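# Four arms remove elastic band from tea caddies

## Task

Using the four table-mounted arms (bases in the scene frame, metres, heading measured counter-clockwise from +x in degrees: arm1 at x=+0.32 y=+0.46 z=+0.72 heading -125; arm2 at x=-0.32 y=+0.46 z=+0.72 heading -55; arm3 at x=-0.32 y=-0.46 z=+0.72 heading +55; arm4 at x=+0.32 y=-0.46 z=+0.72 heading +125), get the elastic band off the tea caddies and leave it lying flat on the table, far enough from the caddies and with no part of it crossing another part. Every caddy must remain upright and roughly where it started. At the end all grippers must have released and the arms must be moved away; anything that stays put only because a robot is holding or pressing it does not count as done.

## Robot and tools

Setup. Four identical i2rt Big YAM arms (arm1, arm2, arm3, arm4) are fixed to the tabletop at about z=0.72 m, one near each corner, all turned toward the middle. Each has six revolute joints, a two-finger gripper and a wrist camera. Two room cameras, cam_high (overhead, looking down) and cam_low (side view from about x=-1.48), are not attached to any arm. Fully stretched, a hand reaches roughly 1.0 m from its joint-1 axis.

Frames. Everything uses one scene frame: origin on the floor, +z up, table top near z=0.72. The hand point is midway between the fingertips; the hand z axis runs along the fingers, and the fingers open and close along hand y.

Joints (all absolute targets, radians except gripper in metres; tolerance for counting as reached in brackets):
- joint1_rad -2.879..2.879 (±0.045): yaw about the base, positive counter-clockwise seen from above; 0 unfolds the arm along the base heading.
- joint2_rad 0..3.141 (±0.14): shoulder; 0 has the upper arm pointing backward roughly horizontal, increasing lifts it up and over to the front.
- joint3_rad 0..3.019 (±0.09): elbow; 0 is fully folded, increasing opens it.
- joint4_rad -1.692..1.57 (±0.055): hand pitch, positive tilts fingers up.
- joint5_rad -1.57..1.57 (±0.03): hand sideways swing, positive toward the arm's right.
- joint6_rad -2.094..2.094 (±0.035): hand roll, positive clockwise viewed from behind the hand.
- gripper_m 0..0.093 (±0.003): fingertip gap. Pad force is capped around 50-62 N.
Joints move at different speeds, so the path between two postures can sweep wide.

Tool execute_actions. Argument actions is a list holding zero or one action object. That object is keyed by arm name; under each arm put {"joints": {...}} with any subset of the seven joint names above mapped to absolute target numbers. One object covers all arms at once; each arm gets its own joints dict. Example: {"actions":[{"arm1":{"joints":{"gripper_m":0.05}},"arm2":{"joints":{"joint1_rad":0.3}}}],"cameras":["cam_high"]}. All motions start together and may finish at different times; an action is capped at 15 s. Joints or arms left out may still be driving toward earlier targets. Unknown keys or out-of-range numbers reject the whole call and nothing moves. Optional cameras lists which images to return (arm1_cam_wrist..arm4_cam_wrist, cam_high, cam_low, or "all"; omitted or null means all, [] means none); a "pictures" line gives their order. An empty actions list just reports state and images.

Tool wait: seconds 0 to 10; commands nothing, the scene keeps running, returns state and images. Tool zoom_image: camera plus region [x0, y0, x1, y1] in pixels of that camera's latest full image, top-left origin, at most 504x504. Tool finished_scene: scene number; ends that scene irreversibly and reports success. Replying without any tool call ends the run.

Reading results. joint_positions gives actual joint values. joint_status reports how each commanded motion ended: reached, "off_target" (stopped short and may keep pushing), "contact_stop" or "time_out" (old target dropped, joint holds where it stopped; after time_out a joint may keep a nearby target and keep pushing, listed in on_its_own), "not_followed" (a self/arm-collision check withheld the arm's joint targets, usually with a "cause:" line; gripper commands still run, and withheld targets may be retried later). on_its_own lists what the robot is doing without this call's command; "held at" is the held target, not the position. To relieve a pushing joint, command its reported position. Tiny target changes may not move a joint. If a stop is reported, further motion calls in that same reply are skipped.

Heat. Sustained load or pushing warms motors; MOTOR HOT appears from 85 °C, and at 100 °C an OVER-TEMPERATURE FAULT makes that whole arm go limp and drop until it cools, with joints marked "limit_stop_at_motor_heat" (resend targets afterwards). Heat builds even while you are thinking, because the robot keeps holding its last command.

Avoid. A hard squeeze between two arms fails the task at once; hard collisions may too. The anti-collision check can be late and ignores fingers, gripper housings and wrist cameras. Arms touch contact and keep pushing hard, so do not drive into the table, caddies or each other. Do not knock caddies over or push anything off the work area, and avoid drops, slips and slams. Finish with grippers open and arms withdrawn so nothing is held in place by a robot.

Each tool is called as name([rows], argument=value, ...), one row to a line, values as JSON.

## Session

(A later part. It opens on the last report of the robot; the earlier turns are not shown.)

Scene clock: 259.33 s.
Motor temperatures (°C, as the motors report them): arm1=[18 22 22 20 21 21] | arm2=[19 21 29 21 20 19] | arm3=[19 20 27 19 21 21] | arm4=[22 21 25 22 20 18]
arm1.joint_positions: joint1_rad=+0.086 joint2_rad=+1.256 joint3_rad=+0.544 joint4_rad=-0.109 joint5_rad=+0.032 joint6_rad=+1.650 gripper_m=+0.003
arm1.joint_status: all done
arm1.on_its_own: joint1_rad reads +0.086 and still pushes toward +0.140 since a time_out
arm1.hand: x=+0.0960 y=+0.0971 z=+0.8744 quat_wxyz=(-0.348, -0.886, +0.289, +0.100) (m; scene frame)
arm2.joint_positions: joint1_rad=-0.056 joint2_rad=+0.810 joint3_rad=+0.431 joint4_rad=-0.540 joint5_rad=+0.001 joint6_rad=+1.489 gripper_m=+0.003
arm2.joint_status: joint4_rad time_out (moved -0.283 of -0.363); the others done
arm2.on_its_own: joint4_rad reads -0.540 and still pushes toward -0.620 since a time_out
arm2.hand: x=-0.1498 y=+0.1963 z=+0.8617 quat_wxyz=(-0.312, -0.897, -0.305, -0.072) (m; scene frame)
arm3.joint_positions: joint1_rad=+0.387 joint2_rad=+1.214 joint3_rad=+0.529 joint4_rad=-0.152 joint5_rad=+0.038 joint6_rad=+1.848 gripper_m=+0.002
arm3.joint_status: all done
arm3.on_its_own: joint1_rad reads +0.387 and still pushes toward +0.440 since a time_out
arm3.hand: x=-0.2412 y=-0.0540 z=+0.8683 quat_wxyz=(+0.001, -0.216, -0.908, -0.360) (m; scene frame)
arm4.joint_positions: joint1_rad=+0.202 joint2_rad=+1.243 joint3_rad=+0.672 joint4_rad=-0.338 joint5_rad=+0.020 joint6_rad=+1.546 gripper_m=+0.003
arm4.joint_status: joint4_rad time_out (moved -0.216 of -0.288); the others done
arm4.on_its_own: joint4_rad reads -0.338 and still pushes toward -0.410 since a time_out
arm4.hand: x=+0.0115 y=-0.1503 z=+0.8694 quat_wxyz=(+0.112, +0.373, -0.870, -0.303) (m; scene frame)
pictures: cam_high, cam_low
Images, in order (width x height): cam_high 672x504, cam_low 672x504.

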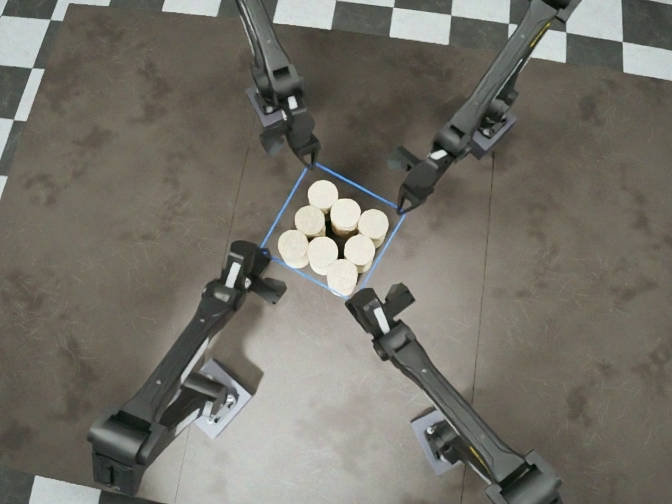

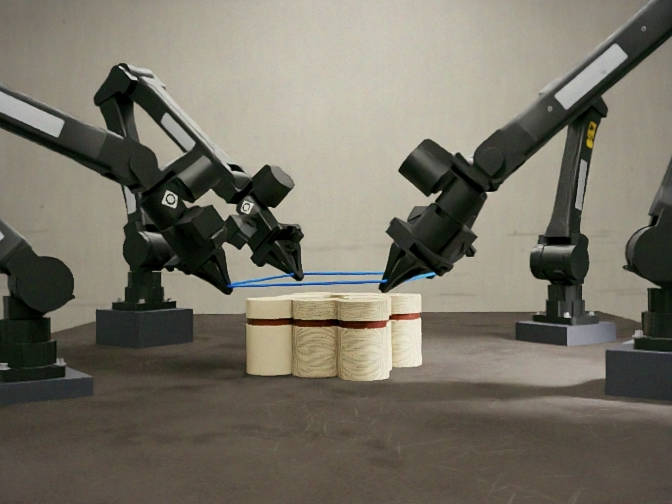

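execute_actions([
  {"arm1":{"joints":{"joint1_rad":0.239,"joint2_rad":1.082,"joint3_rad":0.615,"joint4_rad":-0.42}},"arm2":{"joints":{"joint1_rad":0,"joint2_rad":1.1,"joint3_rad":0.84,"joint4_rad":-0.52}},"arm3":{"joints":{"joint1_rad":-0.1,"joint2_rad":1.12,"joint3_rad":0.705,"joint4_rad":-0.42,"joint6_rad":1.65}},"arm4":{"joints":{"joint1_rad":-0.161,"joint2_rad":0.913,"joint3_rad":0.61,"joint4_rad":-0.58,"joint6_rad":1.3}}},
], cameras=["cam_high"])

execute_actions([
  {"arm1":{"joints":{"joint1_rad":0.637,"joint2_rad":0.94,"joint3_rad":0.53,"joint4_rad":-0.48,"joint6_rad":1.85}},"arm2":{"joints":{"joint1_rad":0.25,"joint2_rad":1.473,"joint3_rad":1.1,"joint4_rad":-0.495}},"arm3":{"joints":{"joint1_rad":-0.342,"joint2_rad":1.488,"joint3_rad":1.015,"joint4_rad":-0.39}},"arm4":{"joints":{"joint1_rad":-0.618,"joint2_rad":0.833,"joint3_rad":0.57,"joint4_rad":-0.62,"joint6_rad":1.05}}},
], cameras=["cam_high","cam_low"])

Scene clock: 278.47 s.
Motor temperatures (°C, as the motors report them): arm1=[18 22 23 20 22 21] | arm2=[19 21 30 22 20 19] | arm3=[19 20 28 19 23 21] | arm4=[22 21 26 22 20 18]
arm1.joint_positions: joint1_rad=+0.217 joint2_rad=+1.075 joint3_rad=+0.614 joint4_rad=-0.391 joint5_rad=+0.013 joint6_rad=+1.651 gripper_m=+0.003
arm1.joint_status: all done
arm1.hand: x=+0.1562 y=+0.0878 z=+0.9333 quat_wxyz=(-0.342, -0.909, +0.229, +0.065) (m; scene frame)
arm2.joint_positions: joint1_rad=+0.004 joint2_rad=+1.101 joint3_rad=+0.801 joint4_rad=-0.494 joint5_rad=-0.007 joint6_rad=+1.490 gripper_m=+0.003
arm2.joint_status: all done
arm2.hand: x=-0.0532 y=+0.0996 z=+0.9576 quat_wxyz=(-0.365, -0.866, -0.326, -0.101) (m; scene frame)
arm3.joint_positions: joint1_rad=-0.096 joint2_rad=+1.128 joint3_rad=+0.695 joint4_rad=-0.386 joint5_rad=+0.003 joint6_rad=+1.659 gripper_m=+0.002
arm3.joint_status: all done
arm3.hand: x=-0.0530 y=-0.1159 z=+0.9453 quat_wxyz=(-0.104, -0.339, -0.866, -0.352) (m; scene frame)
arm4.joint_positions: joint1_rad=-0.149 joint2_rad=+0.912 joint3_rad=+0.619 joint4_rad=-0.550 joint5_rad=-0.006 joint6_rad=+1.309 gripper_m=+0.003
arm4.joint_status: all done
arm4.hand: x=+0.1598 y=-0.1225 z=+0.9370 quat_wxyz=(+0.034, +0.323, -0.877, -0.353) (m; scene frame)
pictures: cam_high
Images, in order (width x height): cam_high 672x504.

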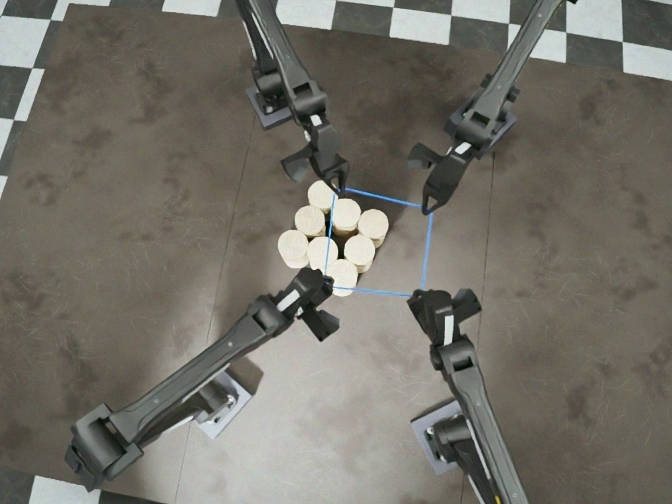

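Scene clock: 279.73 s.
Motor temperatures (°C, as the motors report them): arm1=[18 22 23 20 22 21] | arm2=[19 21 30 22 20 19] | arm3=[19 20 28 19 23 21] | arm4=[22 21 26 22 20 18]
arm1.joint_positions: joint1_rad=+0.619 joint2_rad=+0.936 joint3_rad=+0.543 joint4_rad=-0.459 joint5_rad=+0.009 joint6_rad=+1.846 gripper_m=+0.003
arm1.joint_status: all done
arm1.hand: x=+0.3154 y=+0.0919 z=+0.9367 quat_wxyz=(-0.345, -0.928, +0.133, -0.042) (m; scene frame)
arm2.joint_positions: joint1_rad=+0.250 joint2_rad=+1.481 joint3_rad=+1.069 joint4_rad=-0.486 joint5_rad=+0.000 joint6_rad=+1.490 gripper_m=+0.003
arm2.joint_status: all done
arm2.hand: x=+0.1106 y=+0.1033 z=+0.9136 quat_wxyz=(-0.305, -0.837, -0.437, -0.123) (m; scene frame)
arm3.joint_positions: joint1_rad=-0.332 joint2_rad=+1.479 joint3_rad=+0.995 joint4_rad=-0.384 joint5_rad=-0.004 joint6_rad=+1.656 gripper_m=+0.002
arm3.joint_status: all done
arm3.hand: x=+0.1101 y=-0.1146 z=+0.9314 quat_wxyz=(-0.133, -0.441, -0.829, -0.317) (m; scene frame)
arm4.joint_positions: joint1_rad=-0.597 joint2_rad=+0.837 joint3_rad=+0.578 joint4_rad=-0.594 joint5_rad=-0.014 joint6_rad=+1.058 gripper_m=+0.003
arm4.joint_status: all done
arm4.hand: x=+0.3200 y=-0.1099 z=+0.9342 quat_wxyz=(-0.085, +0.237, -0.906, -0.340) (m; scene frame)
pictures: cam_high, cam_low
Images, in order (width x height): cam_high 672x504, cam_low 672x504.

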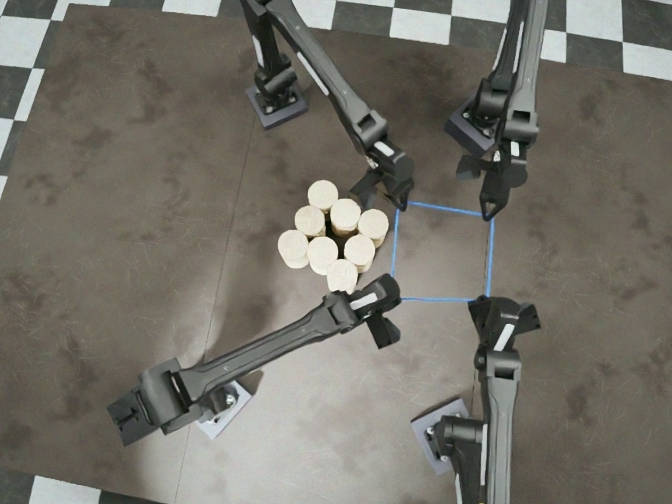

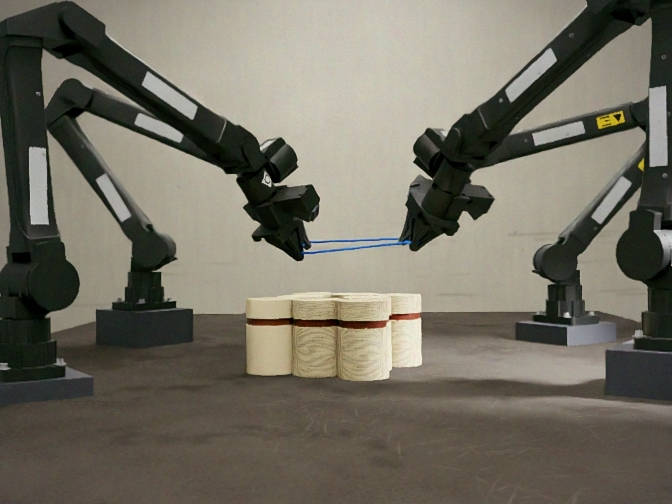

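execute_actions([
  {"arm1":{"joints":{"joint1_rad":1.105,"joint2_rad":1.055,"joint3_rad":0.59,"joint4_rad":-0.44,"joint6_rad":2.0}},"arm2":{"joints":{"joint1_rad":0.42,"joint2_rad":1.799,"joint3_rad":1.53,"joint4_rad":-0.6}},"arm3":{"joints":{"joint1_rad":-0.488,"joint2_rad":1.845,"joint3_rad":1.47,"joint4_rad":-0.515}},"arm4":{"joints":{"joint1_rad":-1.068,"joint2_rad":1.017,"joint3_rad":0.665,"joint4_rad":-0.545,"joint6_rad":0.8}}},
], cameras=["cam_high"])

execute_actions([
  {"arm1":{"joints":{"joint1_rad":1.05,"joint2_rad":1.55,"joint3_rad":0.525,"joint4_rad":-0.07}},"arm2":{"joints":{"joint1_rad":0.41,"joint2_rad":2.06,"joint3_rad":1.565,"joint4_rad":-0.535}},"arm3":{"joints":{"joint1_rad":-0.475,"joint2_rad":2.14,"joint3_rad":1.555,"joint4_rad":-0.475}},"arm4":{"joints":{"joint1_rad":-1.005,"joint2_rad":1.455,"joint3_rad":0.568,"joint4_rad":-0.195}}},
], cameras=["cam_high","cam_low"])

Scene clock: 292.90 s.
Motor temperatures (°C, as the motors report them): arm1=[18 22 24 20 21 21] | arm2=[19 21 33 22 20 19] | arm3=[19 21 31 19 22 21] | arm4=[22 21 27 22 20 18]
arm1.joint_positions: joint1_rad=+1.067 joint2_rad=+1.053 joint3_rad=+0.576 joint4_rad=-0.426 joint5_rad=+0.019 joint6_rad=+2.001 gripper_m=+0.003
arm1.joint_status: all done
arm1.hand: x=+0.4810 y=+0.1089 z=+0.9172 quat_wxyz=(-0.296, -0.946, -0.001, -0.130) (m; scene frame)
arm2.joint_positions: joint1_rad=+0.411 joint2_rad=+1.809 joint3_rad=+1.490 joint4_rad=-0.578 joint5_rad=+0.003 joint6_rad=+1.490 gripper_m=+0.003
arm2.joint_status: all done
arm2.hand: x=+0.2783 y=+0.1081 z=+0.9148 quat_wxyz=(-0.294, -0.800, -0.502, -0.146) (m; scene frame)
arm3.joint_positions: joint1_rad=-0.474 joint2_rad=+1.834 joint3_rad=+1.447 joint4_rad=-0.489 joint5_rad=-0.004 joint6_rad=+1.656 gripper_m=+0.002
arm3.joint_status: all done
arm3.hand: x=+0.2798 y=-0.1049 z=+0.9283 quat_wxyz=(-0.154, -0.500, -0.797, -0.304) (m; scene frame)
arm4.joint_positions: joint1_rad=-1.033 joint2_rad=+1.025 joint3_rad=+0.638 joint4_rad=-0.535 joint5_rad=-0.023 joint6_rad=+0.804 gripper_m=+0.003
arm4.joint_status: all done
arm4.hand: x=+0.4815 y=-0.1097 z=+0.9095 quat_wxyz=(-0.173, +0.157, -0.935, -0.267) (m; scene frame)
pictures: cam_high
Images, in order (width x height): cam_high 672x504.

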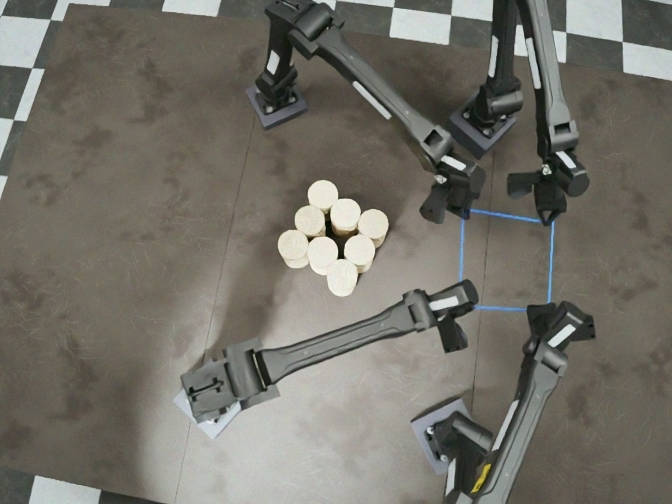

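Scene clock: 294.20 s.
Motor temperatures (°C, as the motors report them): arm1=[18 22 24 20 21 21] | arm2=[19 22 33 22 20 19] | arm3=[19 21 31 19 21 21] | arm4=[22 21 27 22 20 18]
arm1.joint_positions: joint1_rad=+1.043 joint2_rad=+1.540 joint3_rad=+0.530 joint4_rad=-0.070 joint5_rad=+0.010 joint6_rad=+2.002 gripper_m=+0.003
arm1.joint_status: all done
arm1.hand: x=+0.4788 y=+0.0965 z=+0.7628 quat_wxyz=(-0.218, -0.971, +0.008, -0.095) (m; scene frame)
arm2.joint_positions: joint1_rad=+0.411 joint2_rad=+2.072 joint3_rad=+1.537 joint4_rad=-0.541 joint5_rad=+0.000 joint6_rad=+1.490 gripper_m=+0.003
arm2.joint_status: all done
arm2.hand: x=+0.2906 y=+0.1000 z=+0.7626 quat_wxyz=(-0.217, -0.821, -0.516, -0.108) (m; scene frame)
arm3.joint_positions: joint1_rad=-0.474 joint2_rad=+2.148 joint3_rad=+1.538 joint4_rad=-0.480 joint5_rad=-0.001 joint6_rad=+1.656 gripper_m=+0.002
arm3.joint_status: all done
arm3.hand: x=+0.2928 y=-0.0974 z=+0.7566 quat_wxyz=(-0.108, -0.516, -0.823, -0.212) (m; scene frame)
arm4.joint_positions: joint1_rad=-0.999 joint2_rad=+1.457 joint3_rad=+0.574 joint4_rad=-0.203 joint5_rad=-0.007 joint6_rad=+0.804 gripper_m=+0.003
arm4.joint_status: all done
arm4.hand: x=+0.4796 y=-0.0896 z=+0.7617 quat_wxyz=(-0.131, +0.174, -0.955, -0.200) (m; scene frame)
pictures: cam_high, cam_low
Images, in order (width x height): cam_high 672x504, cam_low 672x504.

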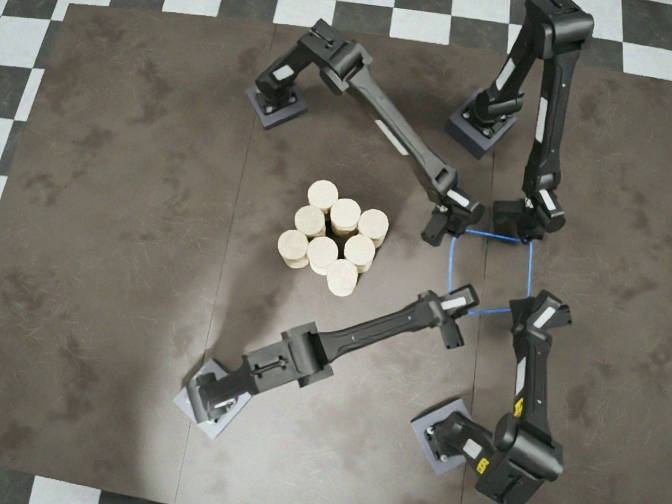

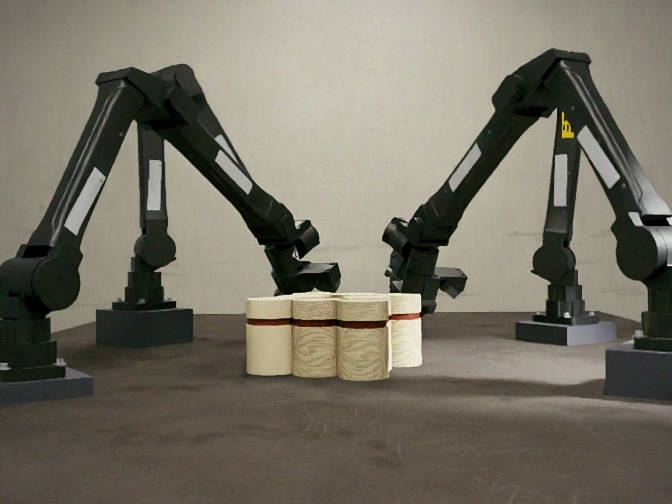

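execute_actions([
  {"arm1":{"joints":{"joint1_rad":1.02,"joint2_rad":1.65,"joint4_rad":0.01}},"arm2":{"joints":{"joint2_rad":2.12,"joint4_rad":-0.5}},"arm3":{"joints":{"joint2_rad":2.195,"joint4_rad":-0.44}},"arm4":{"joints":{"joint1_rad":-0.98,"joint2_rad":1.54,"joint4_rad":-0.14}}},
], cameras=["cam_high"])

zoom_image(camera="cam_high", region=[410,180,590,360])

Scene clock: 303.57 s.
Motor temperatures (°C, as the motors report them): arm1=[18 22 23 20 21 21] | arm2=[19 23 33 22 20 19] | arm3=[19 22 31 20 21 21] | arm4=[22 21 26 22 20 18]
arm1.joint_positions: joint1_rad=+1.023 joint2_rad=+1.641 joint3_rad=+0.530 joint4_rad=+0.009 joint5_rad=+0.007 joint6_rad=+2.002 gripper_m=+0.003
arm1.joint_status: all done
arm1.hand: x=+0.4718 y=+0.0943 z=+0.7339 quat_wxyz=(-0.209, -0.974, +0.018, -0.090) (m; scene frame)
arm2.joint_positions: joint1_rad=+0.411 joint2_rad=+2.113 joint3_rad=+1.537 joint4_rad=-0.514 joint5_rad=+0.000 joint6_rad=+1.490 gripper_m=+0.003
arm2.joint_status: all done
arm2.hand: x=+0.2910 y=+0.0994 z=+0.7379 quat_wxyz=(-0.212, -0.823, -0.517, -0.105) (m; scene frame)
arm3.joint_positions: joint1_rad=-0.474 joint2_rad=+2.153 joint3_rad=+1.538 joint4_rad=-0.456 joint5_rad=-0.001 joint6_rad=+1.656 gripper_m=+0.002
arm3.joint_status: all done
arm3.hand: x=+0.2966 y=-0.0951 z=+0.7562 quat_wxyz=(-0.112, -0.515, -0.821, -0.220) (m; scene frame)
arm4.joint_positions: joint1_rad=-0.982 joint2_rad=+1.542 joint3_rad=+0.574 joint4_rad=-0.148 joint5_rad=-0.006 joint6_rad=+0.804 gripper_m=+0.003
arm4.joint_status: all done
arm4.hand: x=+0.4734 y=-0.0871 z=+0.7354 quat_wxyz=(-0.122, +0.183, -0.957, -0.189) (m; scene frame)
pictures: cam_high
Images, in order (width x height): cam_high 672x504.

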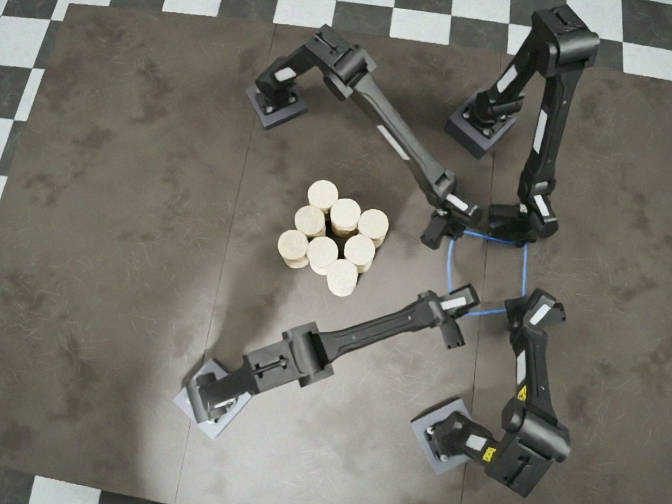

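Region (410, 180, 590, 360) of cam_high's 672x504 image, scaled by 2.800, with more detail than that image has.

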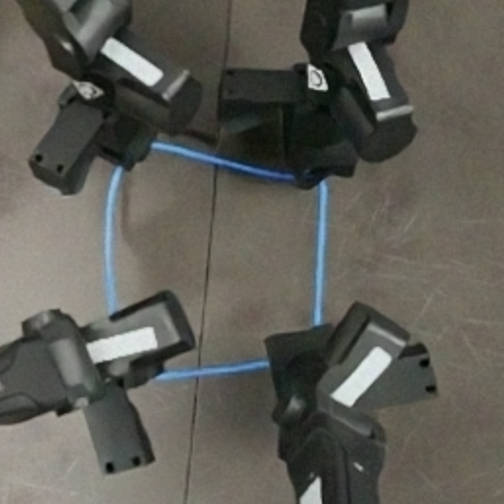

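execute_actions([
  {"arm3":{"joints":{"joint2_rad":2.16,"joint3_rad":1.49}}},
], cameras=[])

execute_actions([
  {"arm1":{"joints":{"gripper_m":0.02}},"arm2":{"joints":{"gripper_m":0.02}},"arm3":{"joints":{"gripper_m":0.02}},"arm4":{"joints":{"gripper_m":0.02}}},
], cameras=[])

execute_actions([
  {"arm1":{"joints":{"joint2_rad":1.4}},"arm2":{"joints":{"joint2_rad":1.98}},"arm3":{"joints":{"joint2_rad":2.02}},"arm4":{"joints":{"joint2_rad":1.3}}},
], cameras=["cam_high"])

Scene clock: 312.20 s.
Motor temperatures (°C, as the motors report them): arm1=[18 22 23 20 21 21] | arm2=[19 23 33 22 20 19] | arm3=[19 23 31 20 21 21] | arm4=[22 21 26 22 20 18]
arm1.joint_positions: joint1_rad=+1.023 joint2_rad=+1.641 joint3_rad=+0.530 joint4_rad=+0.009 joint5_rad=+0.007 joint6_rad=+2.002 gripper_m=+0.003
arm1.joint_status: not commanded
arm1.hand: x=+0.4718 y=+0.0943 z=+0.7339 quat_wxyz=(-0.209, -0.974, +0.018, -0.090) (m; scene frame)
arm2.joint_positions: joint1_rad=+0.411 joint2_rad=+2.113 joint3_rad=+1.537 joint4_rad=-0.514 joint5_rad=+0.000 joint6_rad=+1.490 gripper_m=+0.003
arm2.joint_status: not commanded
arm2.hand: x=+0.2910 y=+0.0994 z=+0.7379 quat_wxyz=(-0.212, -0.823, -0.517, -0.105) (m; scene frame)
arm3.joint_positions: joint1_rad=-0.474 joint2_rad=+2.153 joint3_rad=+1.492 joint4_rad=-0.444 joint5_rad=-0.001 joint6_rad=+1.656 gripper_m=+0.002
arm3.joint_status: all done
arm3.hand: x=+0.2815 y=-0.1041 z=+0.7384 quat_wxyz=(-0.105, -0.517, -0.824, -0.206) (m; scene frame)
arm4.joint_positions: joint1_rad=-0.977 joint2_rad=+1.542 joint3_rad=+0.574 joint4_rad=-0.148 joint5_rad=-0.007 joint6_rad=+0.804 gripper_m=+0.003
arm4.joint_status: not commanded
arm4.hand: x=+0.4715 y=-0.0863 z=+0.7354 quat_wxyz=(-0.121, +0.185, -0.957, -0.190) (m; scene frame)
pictures: none
No camera images: the call's "cameras" was empty. Leave "cameras" out to get every camera's image.

Scene clock: 312.70 s.
Motor temperatures (°C, as the motors report them): arm1=[18 22 23 20 21 21] | arm2=[19 23 34 22 20 19] | arm3=[19 23 31 20 21 21] | arm4=[22 21 26 22 20 18]
arm1.joint_positions: joint1_rad=+1.023 joint2_rad=+1.640 joint3_rad=+0.530 joint4_rad=+0.012 joint5_rad=+0.006 joint6_rad=+2.002 gripper_m=+0.020
arm1.joint_status: all done
arm1.hand: x=+0.4723 y=+0.0933 z=+0.7349 quat_wxyz=(-0.211, -0.973, +0.018, -0.092) (m; scene frame)
arm2.joint_positions: joint1_rad=+0.411 joint2_rad=+2.113 joint3_rad=+1.537 joint4_rad=-0.509 joint5_rad=+0.000 joint6_rad=+1.490 gripper_m=+0.020
arm2.joint_status: all done
arm2.hand: x=+0.2920 y=+0.0989 z=+0.7384 quat_wxyz=(-0.214, -0.822, -0.517, -0.106) (m; scene frame)
arm3.joint_positions: joint1_rad=-0.474 joint2_rad=+2.152 joint3_rad=+1.492 joint4_rad=-0.441 joint5_rad=-0.001 joint6_rad=+1.656 gripper_m=+0.020
arm3.joint_status: all done
arm3.hand: x=+0.2823 y=-0.1038 z=+0.7395 quat_wxyz=(-0.106, -0.517, -0.824, -0.207) (m; scene frame)
arm4.joint_positions: joint1_rad=-0.977 joint2_rad=+1.542 joint3_rad=+0.570 joint4_rad=-0.148 joint5_rad=-0.003 joint6_rad=+0.804 gripper_m=+0.020
arm4.joint_status: all done
arm4.hand: x=+0.4715 y=-0.0885 z=+0.7342 quat_wxyz=(-0.122, +0.185, -0.957, -0.187) (m; scene frame)
pictures: none
No camera images: the call's "cameras" was empty. Leave "cameras" out to get every camera's image.

Scene clock: 314.10 s.
Motor temperatures (°C, as the motors report them): arm1=[18 22 23 20 21 21] | arm2=[19 23 34 22 20 19] | arm3=[19 23 31 20 21 21] | arm4=[22 21 26 22 20 18]
arm1.joint_positions: joint1_rad=+1.023 joint2_rad=+1.389 joint3_rad=+0.521 joint4_rad=+0.012 joint5_rad=+0.004 joint6_rad=+2.002 gripper_m=+0.020
arm1.joint_status: all done
arm1.hand: x=+0.4845 y=+0.0641 z=+0.8301 quat_wxyz=(-0.317, -0.938, +0.017, -0.139) (m; scene frame)
arm2.joint_positions: joint1_rad=+0.411 joint2_rad=+1.967 joint3_rad=+1.537 joint4_rad=-0.509 joint5_rad=+0.000 joint6_rad=+1.490 gripper_m=+0.020
arm2.joint_status: all done
arm2.hand: x=+0.3036 y=+0.0931 z=+0.8401 quat_wxyz=(-0.276, -0.805, -0.506, -0.138) (m; scene frame)
arm3.joint_positions: joint1_rad=-0.474 joint2_rad=+2.007 joint3_rad=+1.480 joint4_rad=-0.441 joint5_rad=-0.001 joint6_rad=+1.656 gripper_m=+0.020
arm3.joint_status: all done
arm3.hand: x=+0.2934 y=-0.0973 z=+0.8329 quat_wxyz=(-0.135, -0.508, -0.809, -0.264) (m; scene frame)
arm4.joint_positions: joint1_rad=-0.977 joint2_rad=+1.292 joint3_rad=+0.564 joint4_rad=-0.148 joint5_rad=-0.003 joint6_rad=+0.804 gripper_m=+0.020
arm4.joint_status: all done
arm4.hand: x=+0.4803 y=-0.0661 z=+0.8298 quat_wxyz=(-0.186, +0.179, -0.923, -0.284) (m; scene frame)
pictures: cam_high
Images, in order (width x height): cam_high 672x504.

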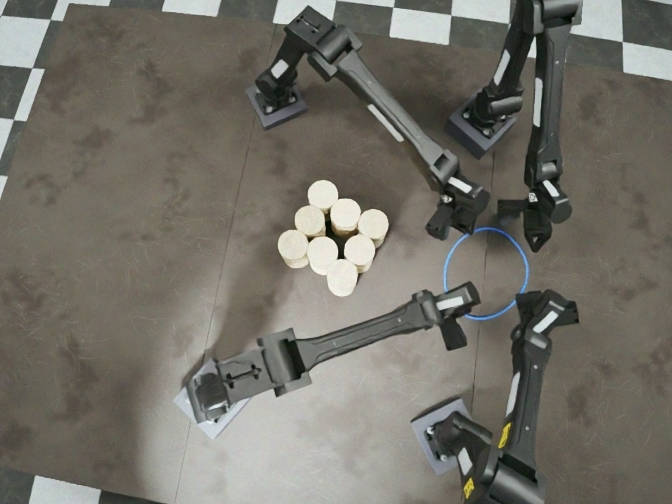

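execute_actions([
  {"arm1":{"joints":{"joint1_rad":1.3,"joint2_rad":0.8,"joint4_rad":-0.4}},"arm2":{"joints":{"joint2_rad":1.2,"joint3_rad":1.2}},"arm3":{"joints":{"joint2_rad":1.2,"joint3_rad":1.2}},"arm4":{"joints":{"joint1_rad":-1.3,"joint2_rad":0.75,"joint4_rad":-0.5}}},
], cameras=["cam_high"])

zoom_image(camera="cam_high", region=[260,170,410,310])

Scene clock: 321.50 s.
Motor temperatures (°C, as the motors report them): arm1=[18 22 23 20 21 21] | arm2=[19 23 34 22 20 19] | arm3=[19 23 31 20 21 21] | arm4=[22 21 26 22 19 18]
arm1.joint_positions: joint1_rad=+1.302 joint2_rad=+0.799 joint3_rad=+0.521 joint4_rad=-0.392 joint5_rad=+0.002 joint6_rad=+2.002 gripper_m=+0.020
arm1.joint_status: all done
arm1.hand: x=+0.5487 y=+0.1717 z=+0.9846 quat_wxyz=(-0.366, -0.896, -0.109, -0.228) (m; scene frame)
arm2.joint_positions: joint1_rad=+0.411 joint2_rad=+1.195 joint3_rad=+1.208 joint4_rad=-0.508 joint5_rad=+0.000 joint6_rad=+1.490 gripper_m=+0.020
arm2.joint_status: all done
arm2.hand: x=+0.1522 y=+0.1855 z=+1.1405 quat_wxyz=(-0.455, -0.727, -0.459, -0.232) (m; scene frame)
arm3.joint_positions: joint1_rad=-0.474 joint2_rad=+1.179 joint3_rad=+1.187 joint4_rad=-0.441 joint5_rad=-0.001 joint6_rad=+1.656 gripper_m=+0.020
arm3.joint_status: all done
arm3.hand: x=+0.1495 y=-0.1830 z=+1.1896 quat_wxyz=(-0.246, -0.448, -0.713, -0.479) (m; scene frame)
arm4.joint_positions: joint1_rad=-1.300 joint2_rad=+0.746 joint3_rad=+0.564 joint4_rad=-0.489 joint5_rad=+0.000 joint6_rad=+0.804 gripper_m=+0.020
arm4.joint_status: all done
arm4.hand: x=+0.5530 y=-0.1883 z=+0.9755 quat_wxyz=(-0.294, +0.027, -0.900, -0.320) (m; scene frame)
pictures: cam_high
Images, in order (width x height): cam_high 672x504.

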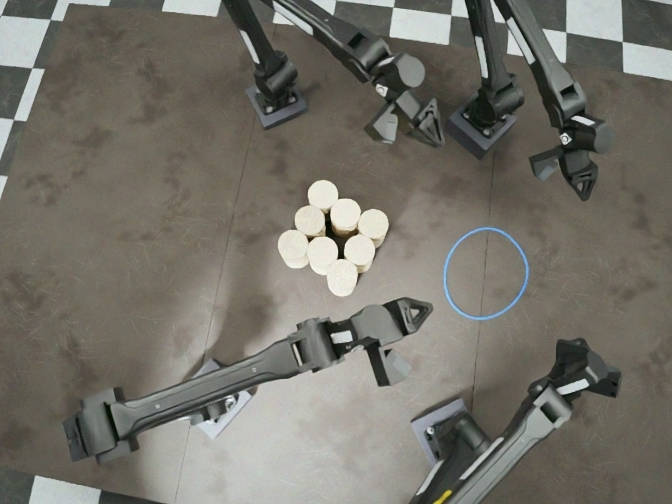

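Region (260, 170, 410, 310) of cam_high's 672x504 image, scaled by 3.360, with more detail than that image has; it fills the top 470 rows of this view, and the rest is white.

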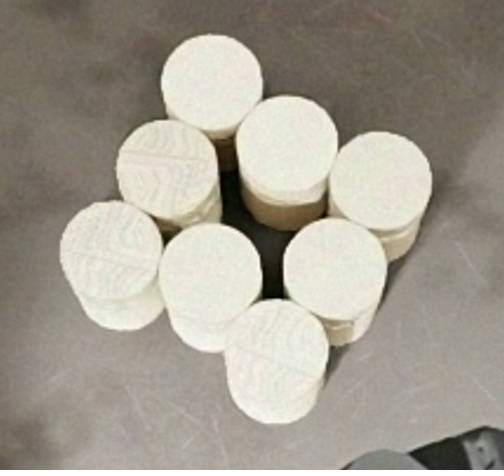

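finished_scene(scene=2)

The scene is finished: the task was done.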